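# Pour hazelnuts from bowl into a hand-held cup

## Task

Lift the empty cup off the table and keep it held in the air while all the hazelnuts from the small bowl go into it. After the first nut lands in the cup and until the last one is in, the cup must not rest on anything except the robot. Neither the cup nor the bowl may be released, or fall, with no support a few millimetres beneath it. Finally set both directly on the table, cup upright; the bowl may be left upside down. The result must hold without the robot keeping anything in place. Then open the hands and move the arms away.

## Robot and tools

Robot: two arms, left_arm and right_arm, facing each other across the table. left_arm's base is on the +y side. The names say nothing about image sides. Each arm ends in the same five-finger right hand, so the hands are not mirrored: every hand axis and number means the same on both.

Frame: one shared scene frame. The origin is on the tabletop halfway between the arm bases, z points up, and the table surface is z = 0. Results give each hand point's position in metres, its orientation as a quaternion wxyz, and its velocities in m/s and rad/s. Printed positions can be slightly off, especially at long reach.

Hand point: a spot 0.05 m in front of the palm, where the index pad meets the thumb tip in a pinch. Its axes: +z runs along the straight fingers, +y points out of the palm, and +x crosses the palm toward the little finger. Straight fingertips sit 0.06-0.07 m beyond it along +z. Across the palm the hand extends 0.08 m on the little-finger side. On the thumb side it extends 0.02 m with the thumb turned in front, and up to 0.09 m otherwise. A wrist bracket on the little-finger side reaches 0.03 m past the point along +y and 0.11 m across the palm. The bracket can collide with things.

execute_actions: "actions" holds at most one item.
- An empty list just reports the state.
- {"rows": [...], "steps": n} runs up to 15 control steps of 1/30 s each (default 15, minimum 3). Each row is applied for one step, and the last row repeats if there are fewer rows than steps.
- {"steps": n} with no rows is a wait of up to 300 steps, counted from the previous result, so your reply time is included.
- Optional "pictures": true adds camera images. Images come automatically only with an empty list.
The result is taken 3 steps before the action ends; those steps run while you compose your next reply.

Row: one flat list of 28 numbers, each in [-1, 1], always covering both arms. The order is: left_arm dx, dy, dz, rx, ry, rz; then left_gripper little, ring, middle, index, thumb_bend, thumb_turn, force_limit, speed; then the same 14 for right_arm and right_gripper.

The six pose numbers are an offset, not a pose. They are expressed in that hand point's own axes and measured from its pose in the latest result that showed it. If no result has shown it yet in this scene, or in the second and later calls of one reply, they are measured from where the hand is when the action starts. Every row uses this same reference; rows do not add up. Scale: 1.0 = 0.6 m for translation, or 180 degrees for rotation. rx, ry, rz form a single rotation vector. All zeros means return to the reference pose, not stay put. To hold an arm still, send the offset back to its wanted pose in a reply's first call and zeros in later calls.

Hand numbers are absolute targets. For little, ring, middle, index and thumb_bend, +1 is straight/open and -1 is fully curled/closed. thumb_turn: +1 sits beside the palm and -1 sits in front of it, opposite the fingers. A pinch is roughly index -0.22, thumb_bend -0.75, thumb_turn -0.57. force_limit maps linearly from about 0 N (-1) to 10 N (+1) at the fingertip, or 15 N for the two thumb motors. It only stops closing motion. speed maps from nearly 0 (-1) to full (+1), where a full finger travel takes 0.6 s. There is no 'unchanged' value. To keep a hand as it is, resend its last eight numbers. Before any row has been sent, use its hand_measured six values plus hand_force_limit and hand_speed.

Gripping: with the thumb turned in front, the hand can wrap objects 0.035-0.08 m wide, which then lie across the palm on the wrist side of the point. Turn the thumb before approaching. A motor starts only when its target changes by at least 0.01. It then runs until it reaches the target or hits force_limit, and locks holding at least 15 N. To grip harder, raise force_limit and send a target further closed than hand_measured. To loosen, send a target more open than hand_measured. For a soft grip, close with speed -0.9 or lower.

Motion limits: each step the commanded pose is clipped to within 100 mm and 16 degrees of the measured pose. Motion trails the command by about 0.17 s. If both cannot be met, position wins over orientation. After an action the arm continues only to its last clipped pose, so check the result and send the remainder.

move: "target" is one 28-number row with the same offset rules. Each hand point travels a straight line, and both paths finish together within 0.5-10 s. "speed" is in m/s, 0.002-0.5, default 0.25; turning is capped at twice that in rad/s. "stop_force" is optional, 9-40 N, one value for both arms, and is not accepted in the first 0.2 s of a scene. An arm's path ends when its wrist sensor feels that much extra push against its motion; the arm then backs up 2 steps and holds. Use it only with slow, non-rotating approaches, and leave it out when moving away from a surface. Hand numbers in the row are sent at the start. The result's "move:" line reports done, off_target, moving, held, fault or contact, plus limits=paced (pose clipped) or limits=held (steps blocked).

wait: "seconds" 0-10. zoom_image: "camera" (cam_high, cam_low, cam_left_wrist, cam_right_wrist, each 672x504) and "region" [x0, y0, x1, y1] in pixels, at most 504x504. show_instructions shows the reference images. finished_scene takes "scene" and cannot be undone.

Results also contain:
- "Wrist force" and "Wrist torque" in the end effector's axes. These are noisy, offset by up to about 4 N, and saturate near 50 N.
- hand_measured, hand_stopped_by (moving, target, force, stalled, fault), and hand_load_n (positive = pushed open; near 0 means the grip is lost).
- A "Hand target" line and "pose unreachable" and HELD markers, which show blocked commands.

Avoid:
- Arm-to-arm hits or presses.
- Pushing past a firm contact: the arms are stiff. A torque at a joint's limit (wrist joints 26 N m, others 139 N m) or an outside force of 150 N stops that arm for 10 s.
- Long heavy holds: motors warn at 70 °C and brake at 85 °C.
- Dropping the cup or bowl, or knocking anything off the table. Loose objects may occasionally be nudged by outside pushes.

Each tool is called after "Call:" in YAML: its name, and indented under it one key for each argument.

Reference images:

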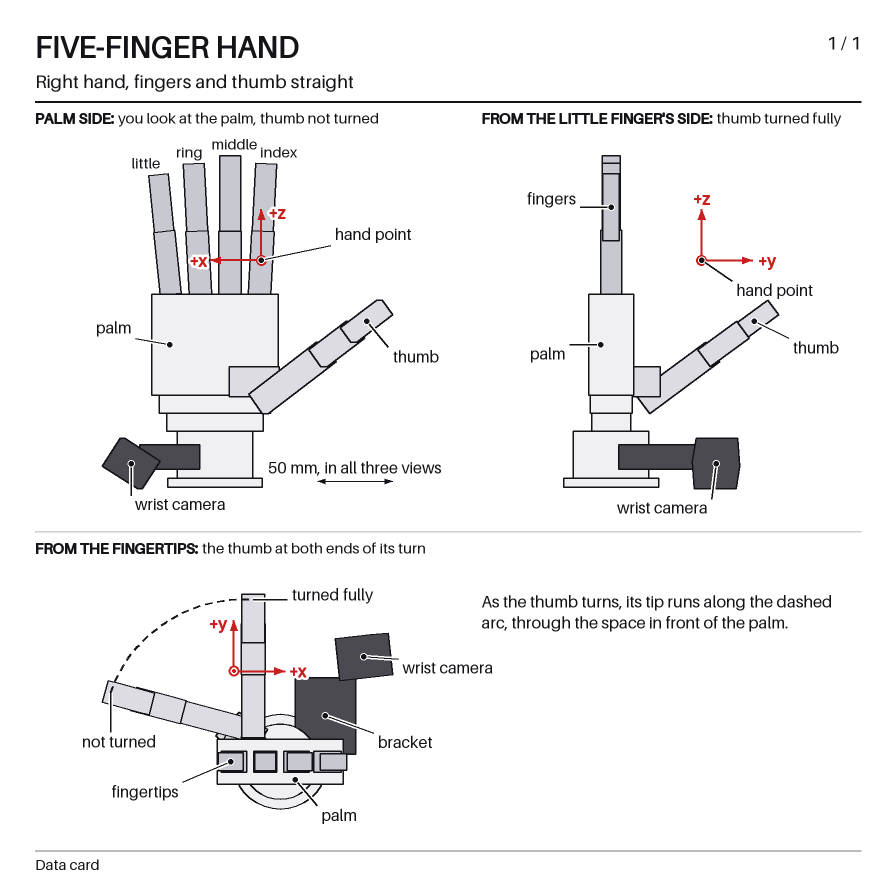

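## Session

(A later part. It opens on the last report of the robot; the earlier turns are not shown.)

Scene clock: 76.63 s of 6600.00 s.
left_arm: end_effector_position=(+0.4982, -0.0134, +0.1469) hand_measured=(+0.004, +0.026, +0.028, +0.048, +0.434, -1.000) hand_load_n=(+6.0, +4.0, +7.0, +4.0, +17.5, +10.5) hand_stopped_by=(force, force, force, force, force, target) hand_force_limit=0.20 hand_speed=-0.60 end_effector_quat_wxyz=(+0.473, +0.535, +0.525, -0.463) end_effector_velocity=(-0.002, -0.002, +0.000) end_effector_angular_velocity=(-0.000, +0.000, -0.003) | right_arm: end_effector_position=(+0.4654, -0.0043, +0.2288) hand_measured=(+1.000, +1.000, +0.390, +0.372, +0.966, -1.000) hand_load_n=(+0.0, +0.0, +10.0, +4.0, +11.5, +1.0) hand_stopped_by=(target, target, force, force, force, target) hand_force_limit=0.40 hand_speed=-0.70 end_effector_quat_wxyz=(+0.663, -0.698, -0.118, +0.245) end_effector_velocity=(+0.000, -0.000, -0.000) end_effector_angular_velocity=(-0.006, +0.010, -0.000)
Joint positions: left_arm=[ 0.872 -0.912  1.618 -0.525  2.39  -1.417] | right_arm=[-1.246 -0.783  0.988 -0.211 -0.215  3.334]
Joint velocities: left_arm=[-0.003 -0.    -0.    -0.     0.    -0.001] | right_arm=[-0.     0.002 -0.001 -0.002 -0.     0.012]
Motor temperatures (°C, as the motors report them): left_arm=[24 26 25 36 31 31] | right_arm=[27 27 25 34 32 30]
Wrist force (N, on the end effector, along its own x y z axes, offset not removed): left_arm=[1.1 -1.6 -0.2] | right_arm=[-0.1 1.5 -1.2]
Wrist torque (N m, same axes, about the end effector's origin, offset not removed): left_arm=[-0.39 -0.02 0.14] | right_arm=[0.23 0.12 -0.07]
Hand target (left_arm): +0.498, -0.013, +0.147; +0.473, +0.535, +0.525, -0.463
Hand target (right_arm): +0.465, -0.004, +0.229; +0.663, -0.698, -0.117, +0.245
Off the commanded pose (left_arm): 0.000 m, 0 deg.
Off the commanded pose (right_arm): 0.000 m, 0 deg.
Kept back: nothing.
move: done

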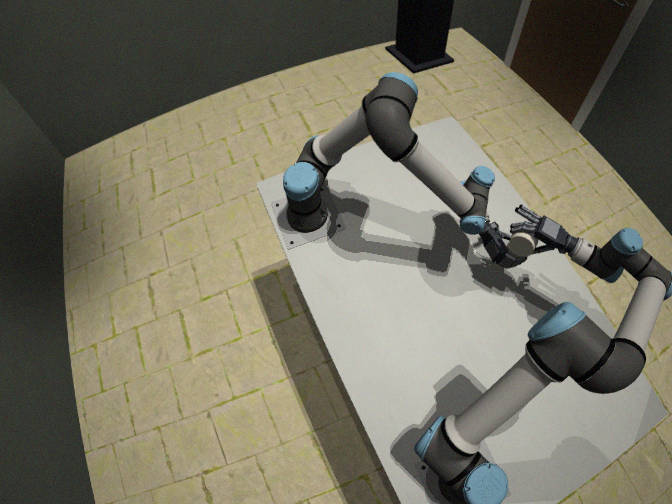

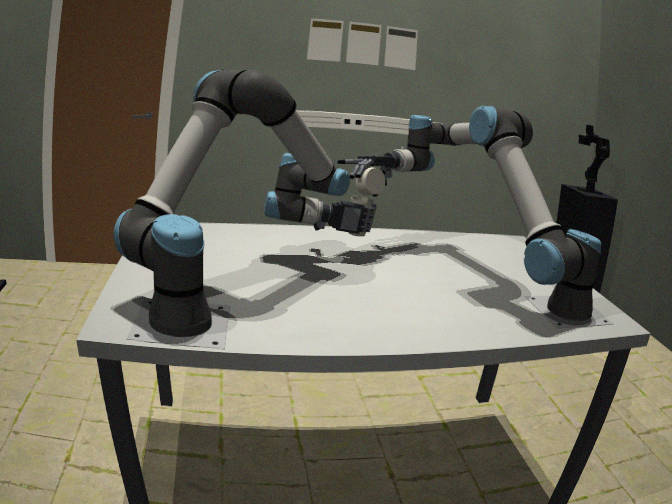

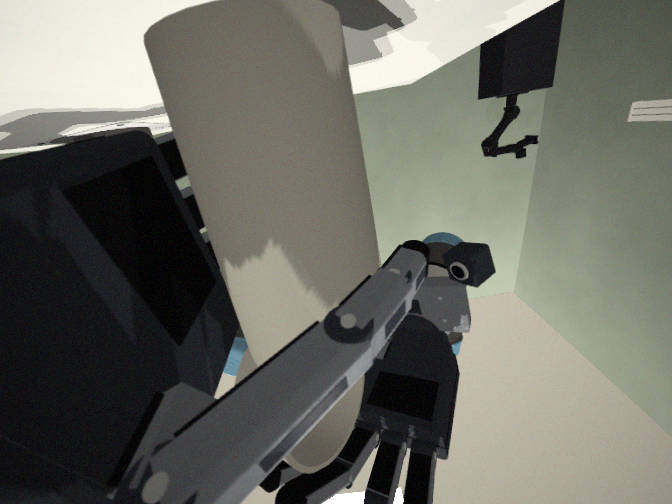

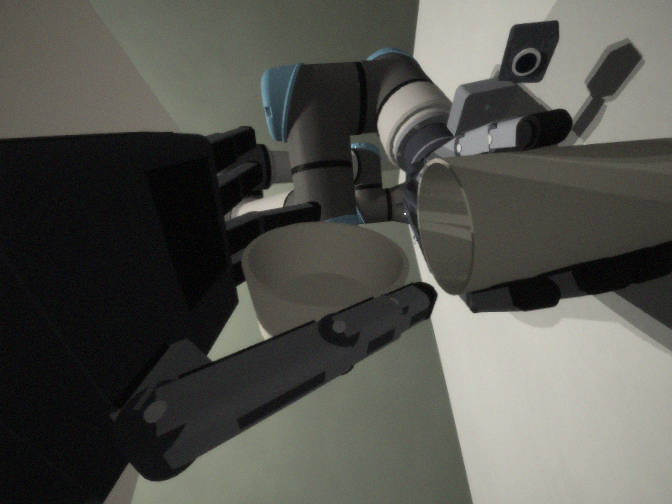

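Call:
move:
  target: [0.05,0,-0.17,0,0,0,-1,-1,-1,-1,-0.6,-1,0.2,-0.6,0,0,-0.17,0,0,-0.56,1,1,0.1,-1,-0.6,-1,0.4,-0.7]
  speed: 0.25

Call:
move:
  target: [0,0,0,0,0,0,-1,-1,-1,-1,-0.6,-1,0.2,-0.6,-0.32,0,0,0,0,0,1,1,0.1,-1,-0.6,-1,0.4,-0.7]
  speed: 0.12

Scene clock: 80.90 s of 6600.00 s.
left_arm: end_effector_position=(+0.4987, +0.0914, +0.1298) hand_measured=(+0.004, +0.026, +0.028, +0.048, +0.434, -1.000) hand_load_n=(+6.0, +4.0, +7.0, +4.0, +17.5, +10.5) hand_stopped_by=(force, force, force, force, force, target) hand_force_limit=0.20 hand_speed=-0.60 end_effector_quat_wxyz=(+0.473, +0.535, +0.525, -0.463) end_effector_velocity=(+0.001, +0.002, -0.000) end_effector_angular_velocity=(+0.000, +0.000, +0.003) | right_arm: end_effector_position=(+0.5163, -0.0928, +0.2291) hand_measured=(+1.000, +1.000, +0.390, +0.372, +0.966, -1.000) hand_load_n=(+0.0, +0.0, +10.0, +4.5, +11.0, +2.5) hand_stopped_by=(target, target, force, force, force, target) hand_force_limit=0.40 hand_speed=-0.70 end_effector_quat_wxyz=(-0.611, +0.355, +0.612, +0.354) end_effector_velocity=(+0.000, -0.000, +0.000) end_effector_angular_velocity=(+0.011, -0.010, +0.002)
Joint positions: left_arm=[ 1.032 -0.95   1.753 -0.58   2.546 -1.365] | right_arm=[-1.448 -0.988  1.401 -0.417 -0.416  1.575]
Joint velocities: left_arm=[ 0.004  0.     0.    -0.     0.001  0.   ] | right_arm=[-0.001  0.005 -0.003  0.009 -0.003 -0.024]
Motor temperatures (°C, as the motors report them): left_arm=[24 26 25 36 31 31] | right_arm=[27 27 25 34 32 30]
Wrist force (N, on the end effector, along its own x y z axes, offset not removed): left_arm=[1.4 -1.8 0.3] | right_arm=[-3.6 0.6 -0.1]
Wrist torque (N m, same axes, about the end effector's origin, offset not removed): left_arm=[-0.39 -0.13 0.10] | right_arm=[0.24 0.29 -0.04]
Hand target (left_arm): +0.499, +0.092, +0.130; +0.473, +0.535, +0.525, -0.463
Hand target (right_arm): +0.516, -0.093, +0.229; +0.611, -0.354, -0.613, -0.354
Off the commanded pose (left_arm): 0.000 m, 0 deg.
Off the commanded pose (right_arm): 0.000 m, 0 deg.
Kept back: nothing.
move: done

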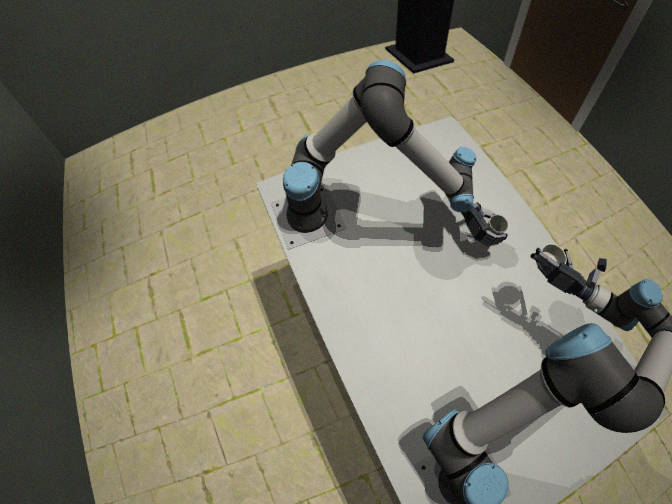

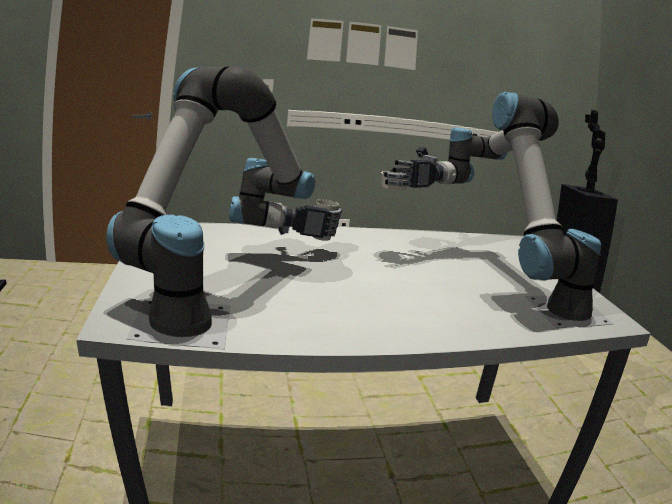

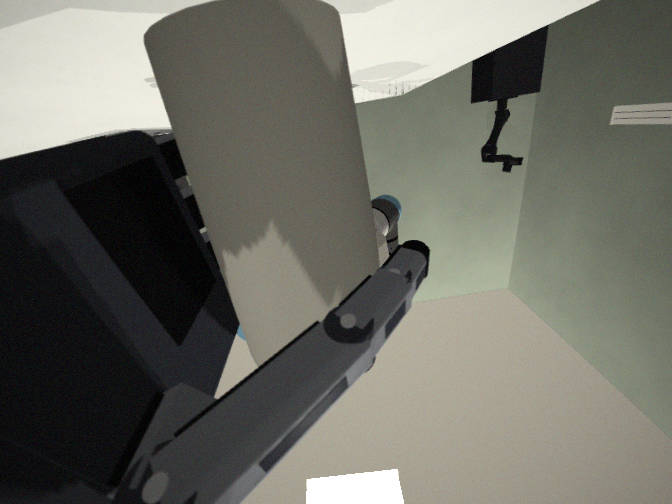

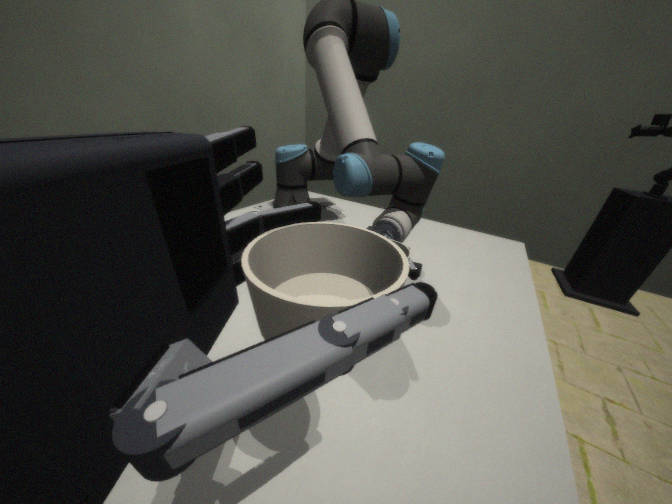

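Scene clock: 83.03 s of 6600.00 s.
left_arm: end_effector_position=(+0.4987, +0.0914, +0.1298) hand_measured=(+0.004, +0.026, +0.028, +0.048, +0.434, -1.000) hand_load_n=(+6.0, +4.0, +7.0, +4.0, +17.5, +10.5) hand_stopped_by=(force, force, force, force, force, target) hand_force_limit=0.20 hand_speed=-0.60 end_effector_quat_wxyz=(+0.473, +0.535, +0.525, -0.463) end_effector_velocity=(-0.000, +0.000, -0.001) end_effector_angular_velocity=(+0.001, +0.002, +0.000) | right_arm: end_effector_position=(+0.5163, -0.0933, +0.0371) hand_measured=(+1.000, +1.000, +0.390, +0.372, +0.966, -1.000) hand_load_n=(+0.0, +0.0, +10.0, +4.5, +11.0, +2.5) hand_stopped_by=(target, target, force, force, force, target) hand_force_limit=0.40 hand_speed=-0.70 end_effector_quat_wxyz=(-0.611, +0.355, +0.612, +0.354) end_effector_velocity=(+0.000, +0.001, -0.001) end_effector_angular_velocity=(-0.001, -0.000, +0.001)
Joint positions: left_arm=[ 1.032 -0.95   1.753 -0.58   2.546 -1.365] | right_arm=[-1.448 -0.731  1.519 -0.793 -0.417  1.575]
Joint velocities: left_arm=[ 0.     0.     0.001  0.    -0.    -0.   ] | right_arm=[ 0.001  0.003 -0.002 -0.003  0.     0.002]
Motor temperatures (°C, as the motors report them): left_arm=[24 26 25 36 31 31] | right_arm=[27 27 25 34 32 30]
Wrist force (N, on the end effector, along its own x y z axes, offset not removed): left_arm=[1.6 -0.8 -0.4] | right_arm=[-1.4 0.3 0.2]
Wrist torque (N m, same axes, about the end effector's origin, offset not removed): left_arm=[-0.27 -0.09 0.15] | right_arm=[0.30 -0.02 0.03]
Hand target (left_arm): +0.499, +0.091, +0.130; +0.473, +0.535, +0.525, -0.463
Hand target (right_arm): +0.516, -0.093, +0.037; +0.611, -0.355, -0.612, -0.354
Off the commanded pose (left_arm): 0.000 m, 0 deg.
Off the commanded pose (right_arm): 0.000 m, 0 deg.
Kept back: nothing.
move: done

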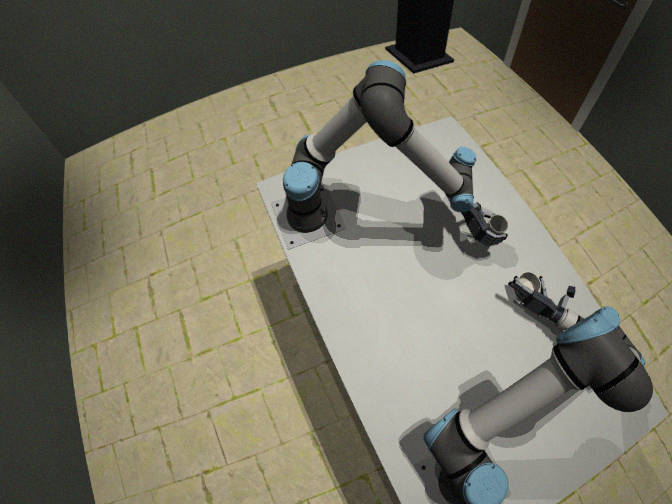

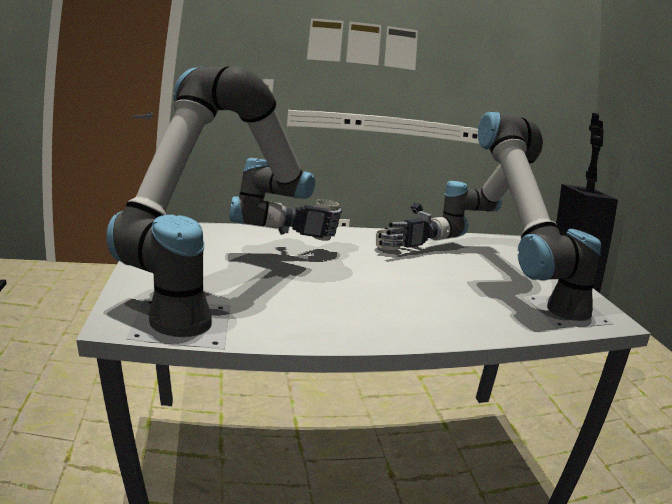

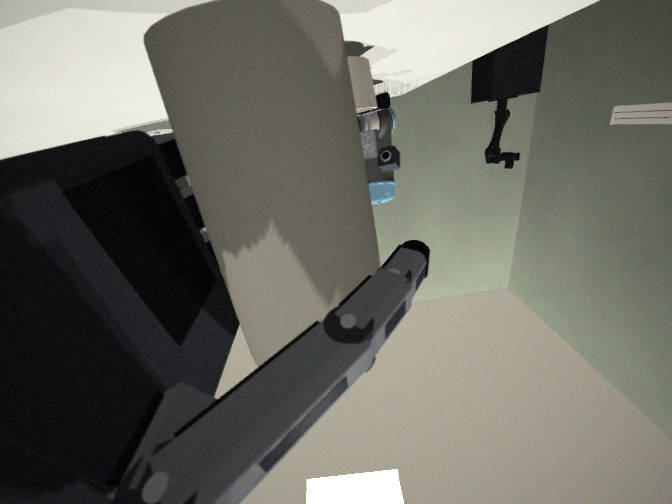

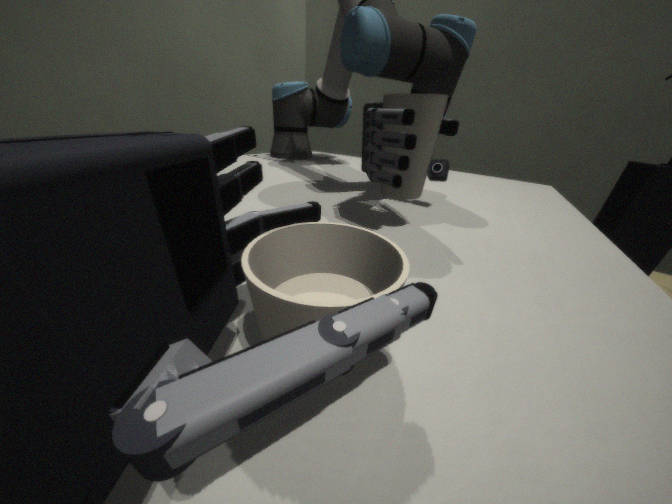

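Call:
move:
  target: [0.067,0,0,0,0,0,-1,-1,-1,-1,-0.6,-1,0.2,-0.6,-0.024,0,0,0,0,0,1,1,0.1,-1,-0.6,-1,0.4,-0.7]
  speed: 0.008
  stop_force: 9

Scene clock: 88.57 s of 6600.00 s.
left_arm: end_effector_position=(+0.4995, +0.0963, +0.0909) hand_measured=(+0.004, +0.026, +0.028, +0.048, +0.434, -1.000) hand_load_n=(+5.5, +3.5, +7.0, +4.5, +16.5, +10.0) hand_stopped_by=(force, force, force, force, force, target) hand_force_limit=0.20 hand_speed=-0.60 end_effector_quat_wxyz=(+0.473, +0.535, +0.525, -0.463) end_effector_velocity=(+0.000, -0.001, +0.002) end_effector_angular_velocity=(+0.001, +0.001, +0.001) | right_arm: end_effector_position=(+0.5162, -0.0933, +0.0246) hand_measured=(+1.000, +1.000, +0.390, +0.372, +0.966, -1.000) hand_load_n=(+0.0, +0.0, +10.5, +4.5, +11.0, +1.0) hand_stopped_by=(target, target, force, force, force, target) hand_force_limit=0.40 hand_speed=-0.70 end_effector_quat_wxyz=(-0.611, +0.355, +0.612, +0.354) end_effector_velocity=(+0.001, +0.000, +0.001) end_effector_angular_velocity=(+0.000, -0.002, -0.001)
Joint positions: left_arm=[ 1.041 -0.881  1.765 -0.659  2.555 -1.361] | right_arm=[-1.448 -0.71   1.519 -0.814 -0.417  1.575]
Joint velocities: left_arm=[-0.001 -0.004 -0.001  0.007 -0.002 -0.   ] | right_arm=[ 0.    -0.001 -0.001  0.     0.001 -0.001]
Motor temperatures (°C, as the motors report them): left_arm=[24 26 25 36 31 31] | right_arm=[27 27 25 34 32 30]
Wrist force (N, on the end effector, along its own x y z axes, offset not removed): left_arm=[-16.0 -3.6 1.3] | right_arm=[7.1 1.5 -3.1]
Wrist torque (N m, same axes, about the end effector's origin, offset not removed): left_arm=[-0.44 -0.25 -0.26] | right_arm=[0.92 -0.03 0.31]
Hand target (left_arm): +0.500, +0.096, +0.091; +0.473, +0.535, +0.525, -0.463
Hand target (right_arm): +0.516, -0.093, +0.025; +0.611, -0.355, -0.612, -0.354
Off the commanded pose (left_arm): 0.001 m, 0 deg.
Off the commanded pose (right_arm): 0.002 m, 0 deg.
Kept back: nothing.
move: contact (left_arm, right_arm)

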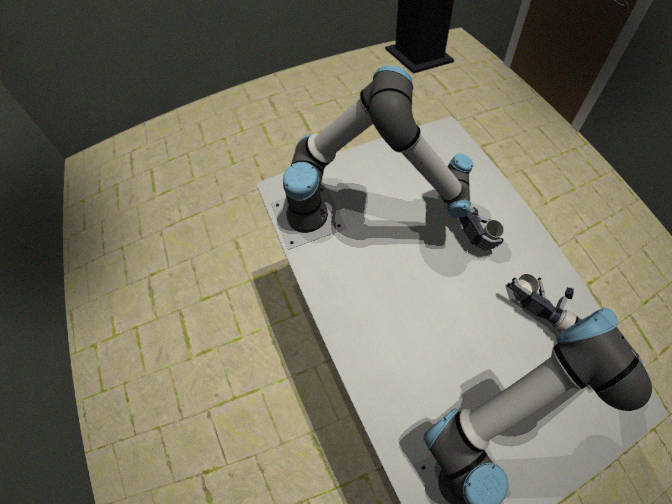

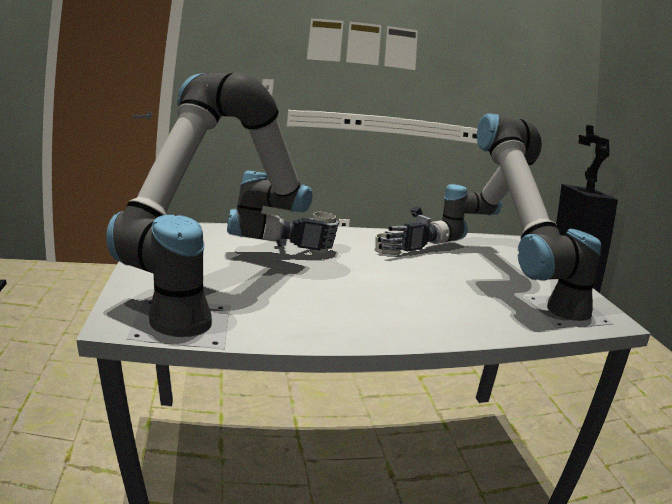

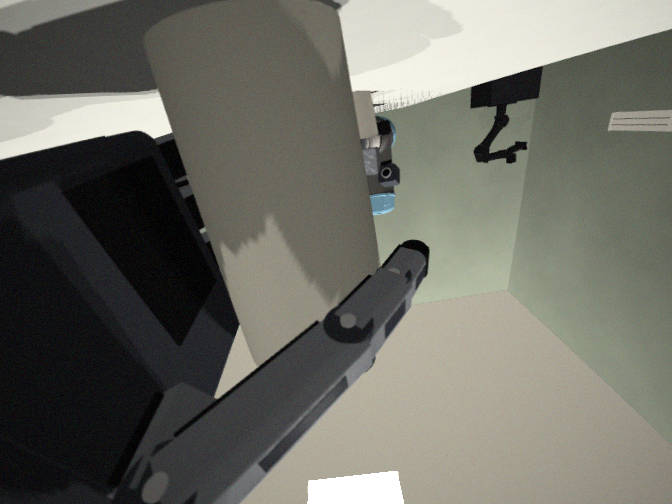

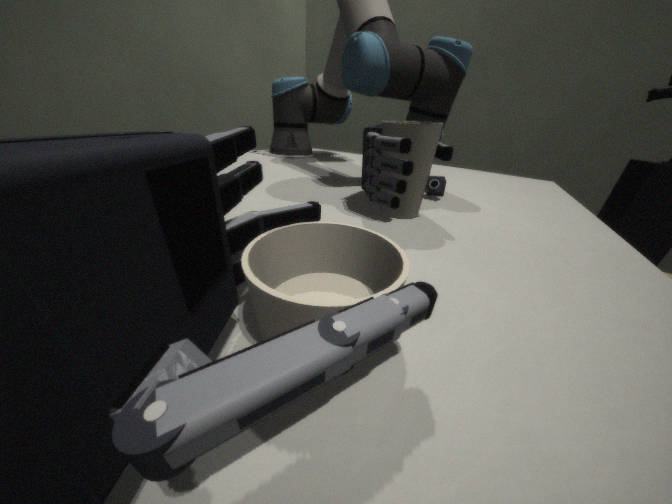

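Call:
move:
  target: [-0.002,0,0,0,0,0,1,1,1,1,1,-1,0,-0.5,0.002,0,0,0,0,0,1,1,1,1,1,-1,0,-0.5]

Call:
move:
  target: [-0.02,-0.1,-0.14,0,0,0,1,1,1,1,1,-1,0,-0.5,0.02,-0.1,-0.14,0,0,0,1,1,1,1,1,-1,0,-0.5]
  speed: 0.08

Scene clock: 90.27 s of 6600.00 s.
left_arm: end_effector_position=(+0.4995, +0.0962, +0.0921) hand_measured=(+1.000, +1.000, +1.000, +1.000, +1.000, -1.000) hand_load_n=(+0.0, +0.0, +0.0, +0.0, +0.0, +0.0) hand_stopped_by=(target, target, target, target, target, target) hand_force_limit=0.00 hand_speed=-0.50 end_effector_quat_wxyz=(+0.473, +0.535, +0.525, -0.463) end_effector_velocity=(+0.000, +0.000, +0.000) end_effector_angular_velocity=(-0.000, -0.002, +0.001) | right_arm: end_effector_position=(+0.5162, -0.0933, +0.0258) hand_measured=(+1.000, +1.000, +1.000, +1.000, +1.000, -1.000) hand_load_n=(+0.0, +0.0, +0.0, +0.0, +0.0, +0.0) hand_stopped_by=(target, target, target, target, target, target) hand_force_limit=0.00 hand_speed=-0.50 end_effector_quat_wxyz=(-0.611, +0.355, +0.612, +0.354) end_effector_velocity=(+0.001, -0.000, +0.000) end_effector_angular_velocity=(+0.000, -0.001, -0.001)
Joint positions: left_arm=[ 1.041 -0.883  1.765 -0.656  2.555 -1.361] | right_arm=[-1.448 -0.712  1.52  -0.812 -0.417  1.575]
Joint velocities: left_arm=[ 0.    -0.    -0.001 -0.    -0.001  0.001] | right_arm=[-0.001 -0.    -0.001  0.     0.001 -0.   ]
Motor temperatures (°C, as the motors report them): left_arm=[24 26 25 36 31 31] | right_arm=[27 27 25 34 32 30]
Wrist force (N, on the end effector, along its own x y z axes, offset not removed): left_arm=[1.3 -2.6 -0.1] | right_arm=[0.5 -0.5 -0.5]
Wrist torque (N m, same axes, about the end effector's origin, offset not removed): left_arm=[-0.52 -0.13 0.10] | right_arm=[0.15 -0.17 0.04]
Hand target (left_arm): +0.499, +0.096, +0.092; +0.473, +0.535, +0.525, -0.463
Hand target (right_arm): +0.516, -0.093, +0.026; +0.611, -0.355, -0.612, -0.354
Off the commanded pose (left_arm): 0.000 m, 0 deg.
Off the commanded pose (right_arm): 0.000 m, 0 deg.
Kept back: nothing.
move: done

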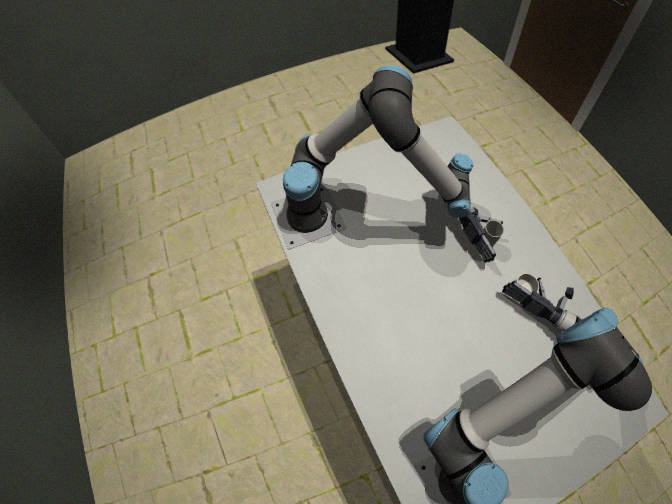

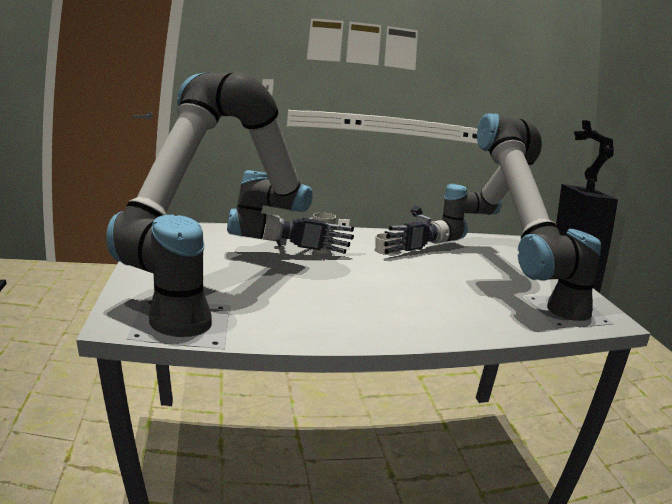

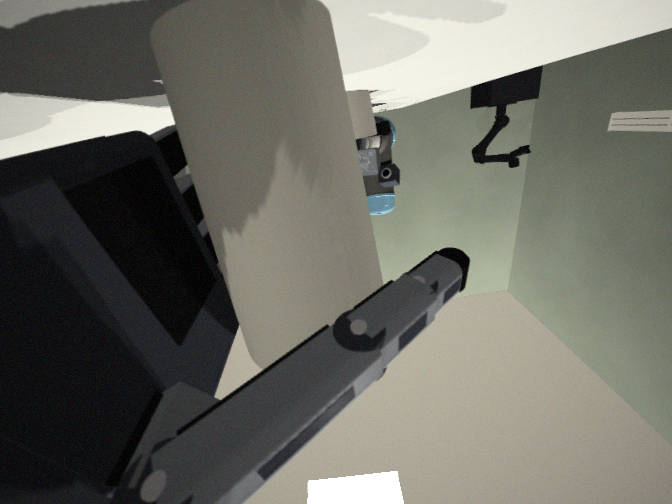

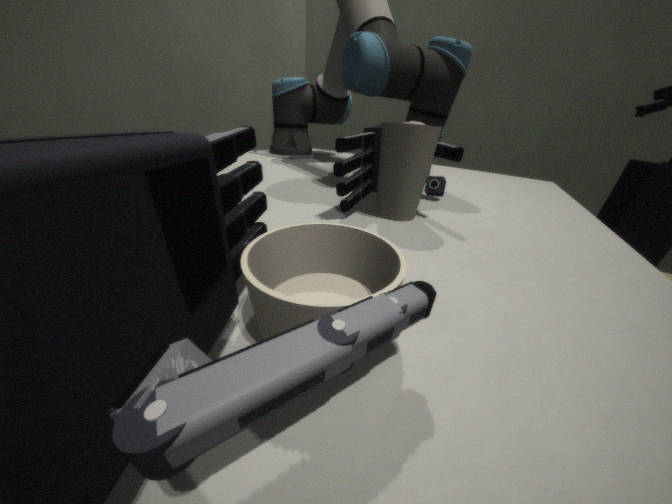

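Scene clock: 92.03 s of 6600.00 s.
left_arm: end_effector_position=(+0.4393, +0.1780, +0.1131) hand_measured=(+1.000, +1.000, +1.000, +1.000, +1.000, -1.000) hand_load_n=(+0.0, +0.0, +0.0, +0.0, +0.0, +0.0) hand_stopped_by=(target, target, target, target, target, target) hand_force_limit=0.00 hand_speed=-0.50 end_effector_quat_wxyz=(+0.473, +0.535, +0.525, -0.463) end_effector_velocity=(-0.001, +0.002, +0.000) end_effector_angular_velocity=(+0.000, +0.002, +0.001) | right_arm: end_effector_position=(+0.5061, -0.1959, +0.0381) hand_measured=(+1.000, +1.000, +1.000, +1.000, +1.000, -1.000) hand_load_n=(+0.0, +0.0, +0.0, +0.0, +0.0, +0.0) hand_stopped_by=(target, target, target, target, target, target) hand_force_limit=0.00 hand_speed=-0.50 end_effector_quat_wxyz=(-0.611, +0.355, +0.612, +0.354) end_effector_velocity=(-0.000, -0.002, +0.000) end_effector_angular_velocity=(-0.001, +0.002, -0.001)
Joint positions: left_arm=[ 1.129 -1.04   1.997 -0.696  2.641 -1.32 ] | right_arm=[-1.627 -0.79   1.642 -0.855 -0.595  1.574]
Joint velocities: left_arm=[ 0.003 -0.003  0.004  0.     0.002 -0.   ] | right_arm=[-0.004 -0.001  0.002 -0.001 -0.003  0.002]
Motor temperatures (°C, as the motors report them): left_arm=[24 26 25 36 31 31] | right_arm=[27 27 25 34 32 30]
Wrist force (N, on the end effector, along its own x y z axes, offset not removed): left_arm=[0.8 -0.7 0.3] | right_arm=[-1.1 -1.5 -1.1]
Wrist torque (N m, same axes, about the end effector's origin, offset not removed): left_arm=[-0.12 -0.13 0.15] | right_arm=[0.06 0.20 -0.12]
Hand target (left_arm): +0.439, +0.178, +0.113; +0.473, +0.535, +0.525, -0.463
Hand target (right_arm): +0.506, -0.196, +0.038; +0.611, -0.355, -0.612, -0.354
Off the commanded pose (left_arm): 0.000 m, 0 deg.
Off the commanded pose (right_arm): 0.000 m, 0 deg.
Kept back: nothing.
move: done

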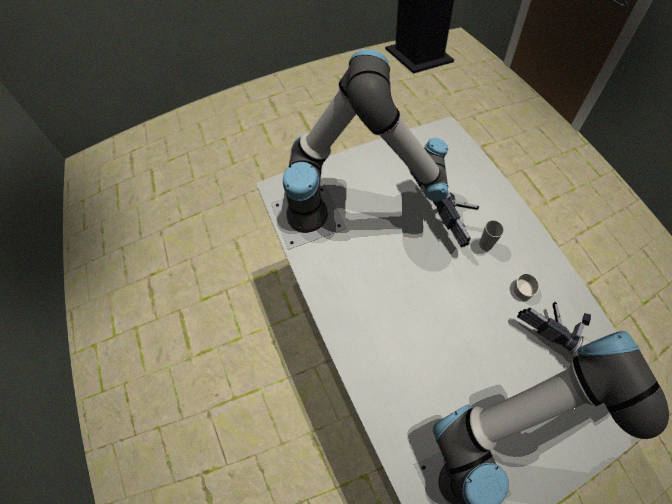

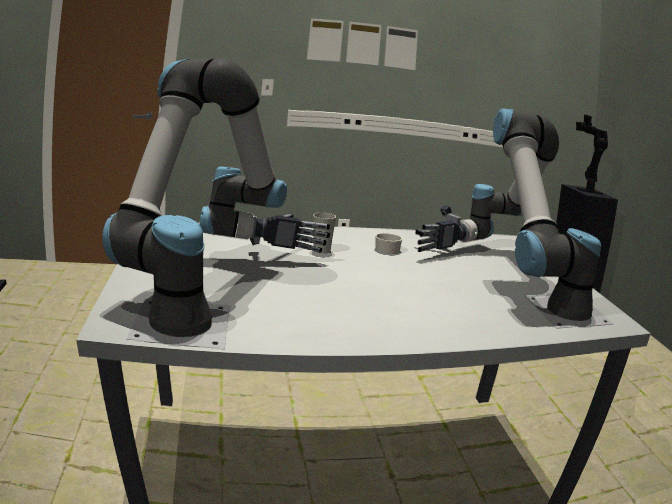

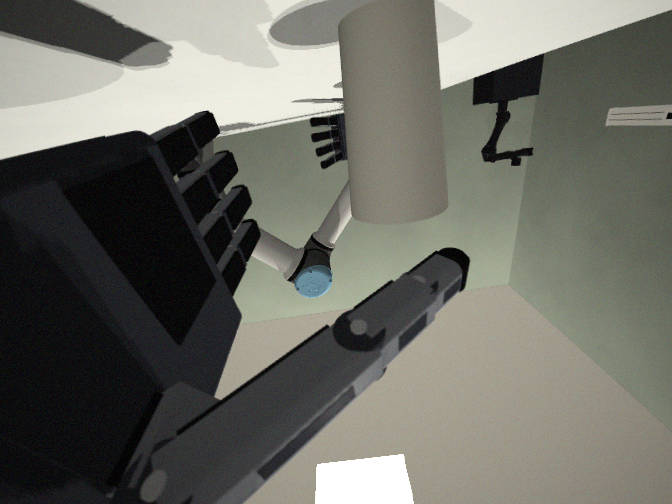

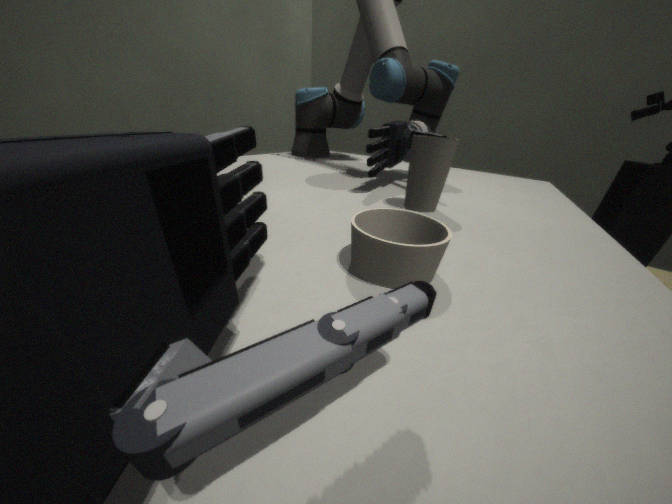

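Call:
finished_scene:
  scene: 1

The scene is finished: the task was done.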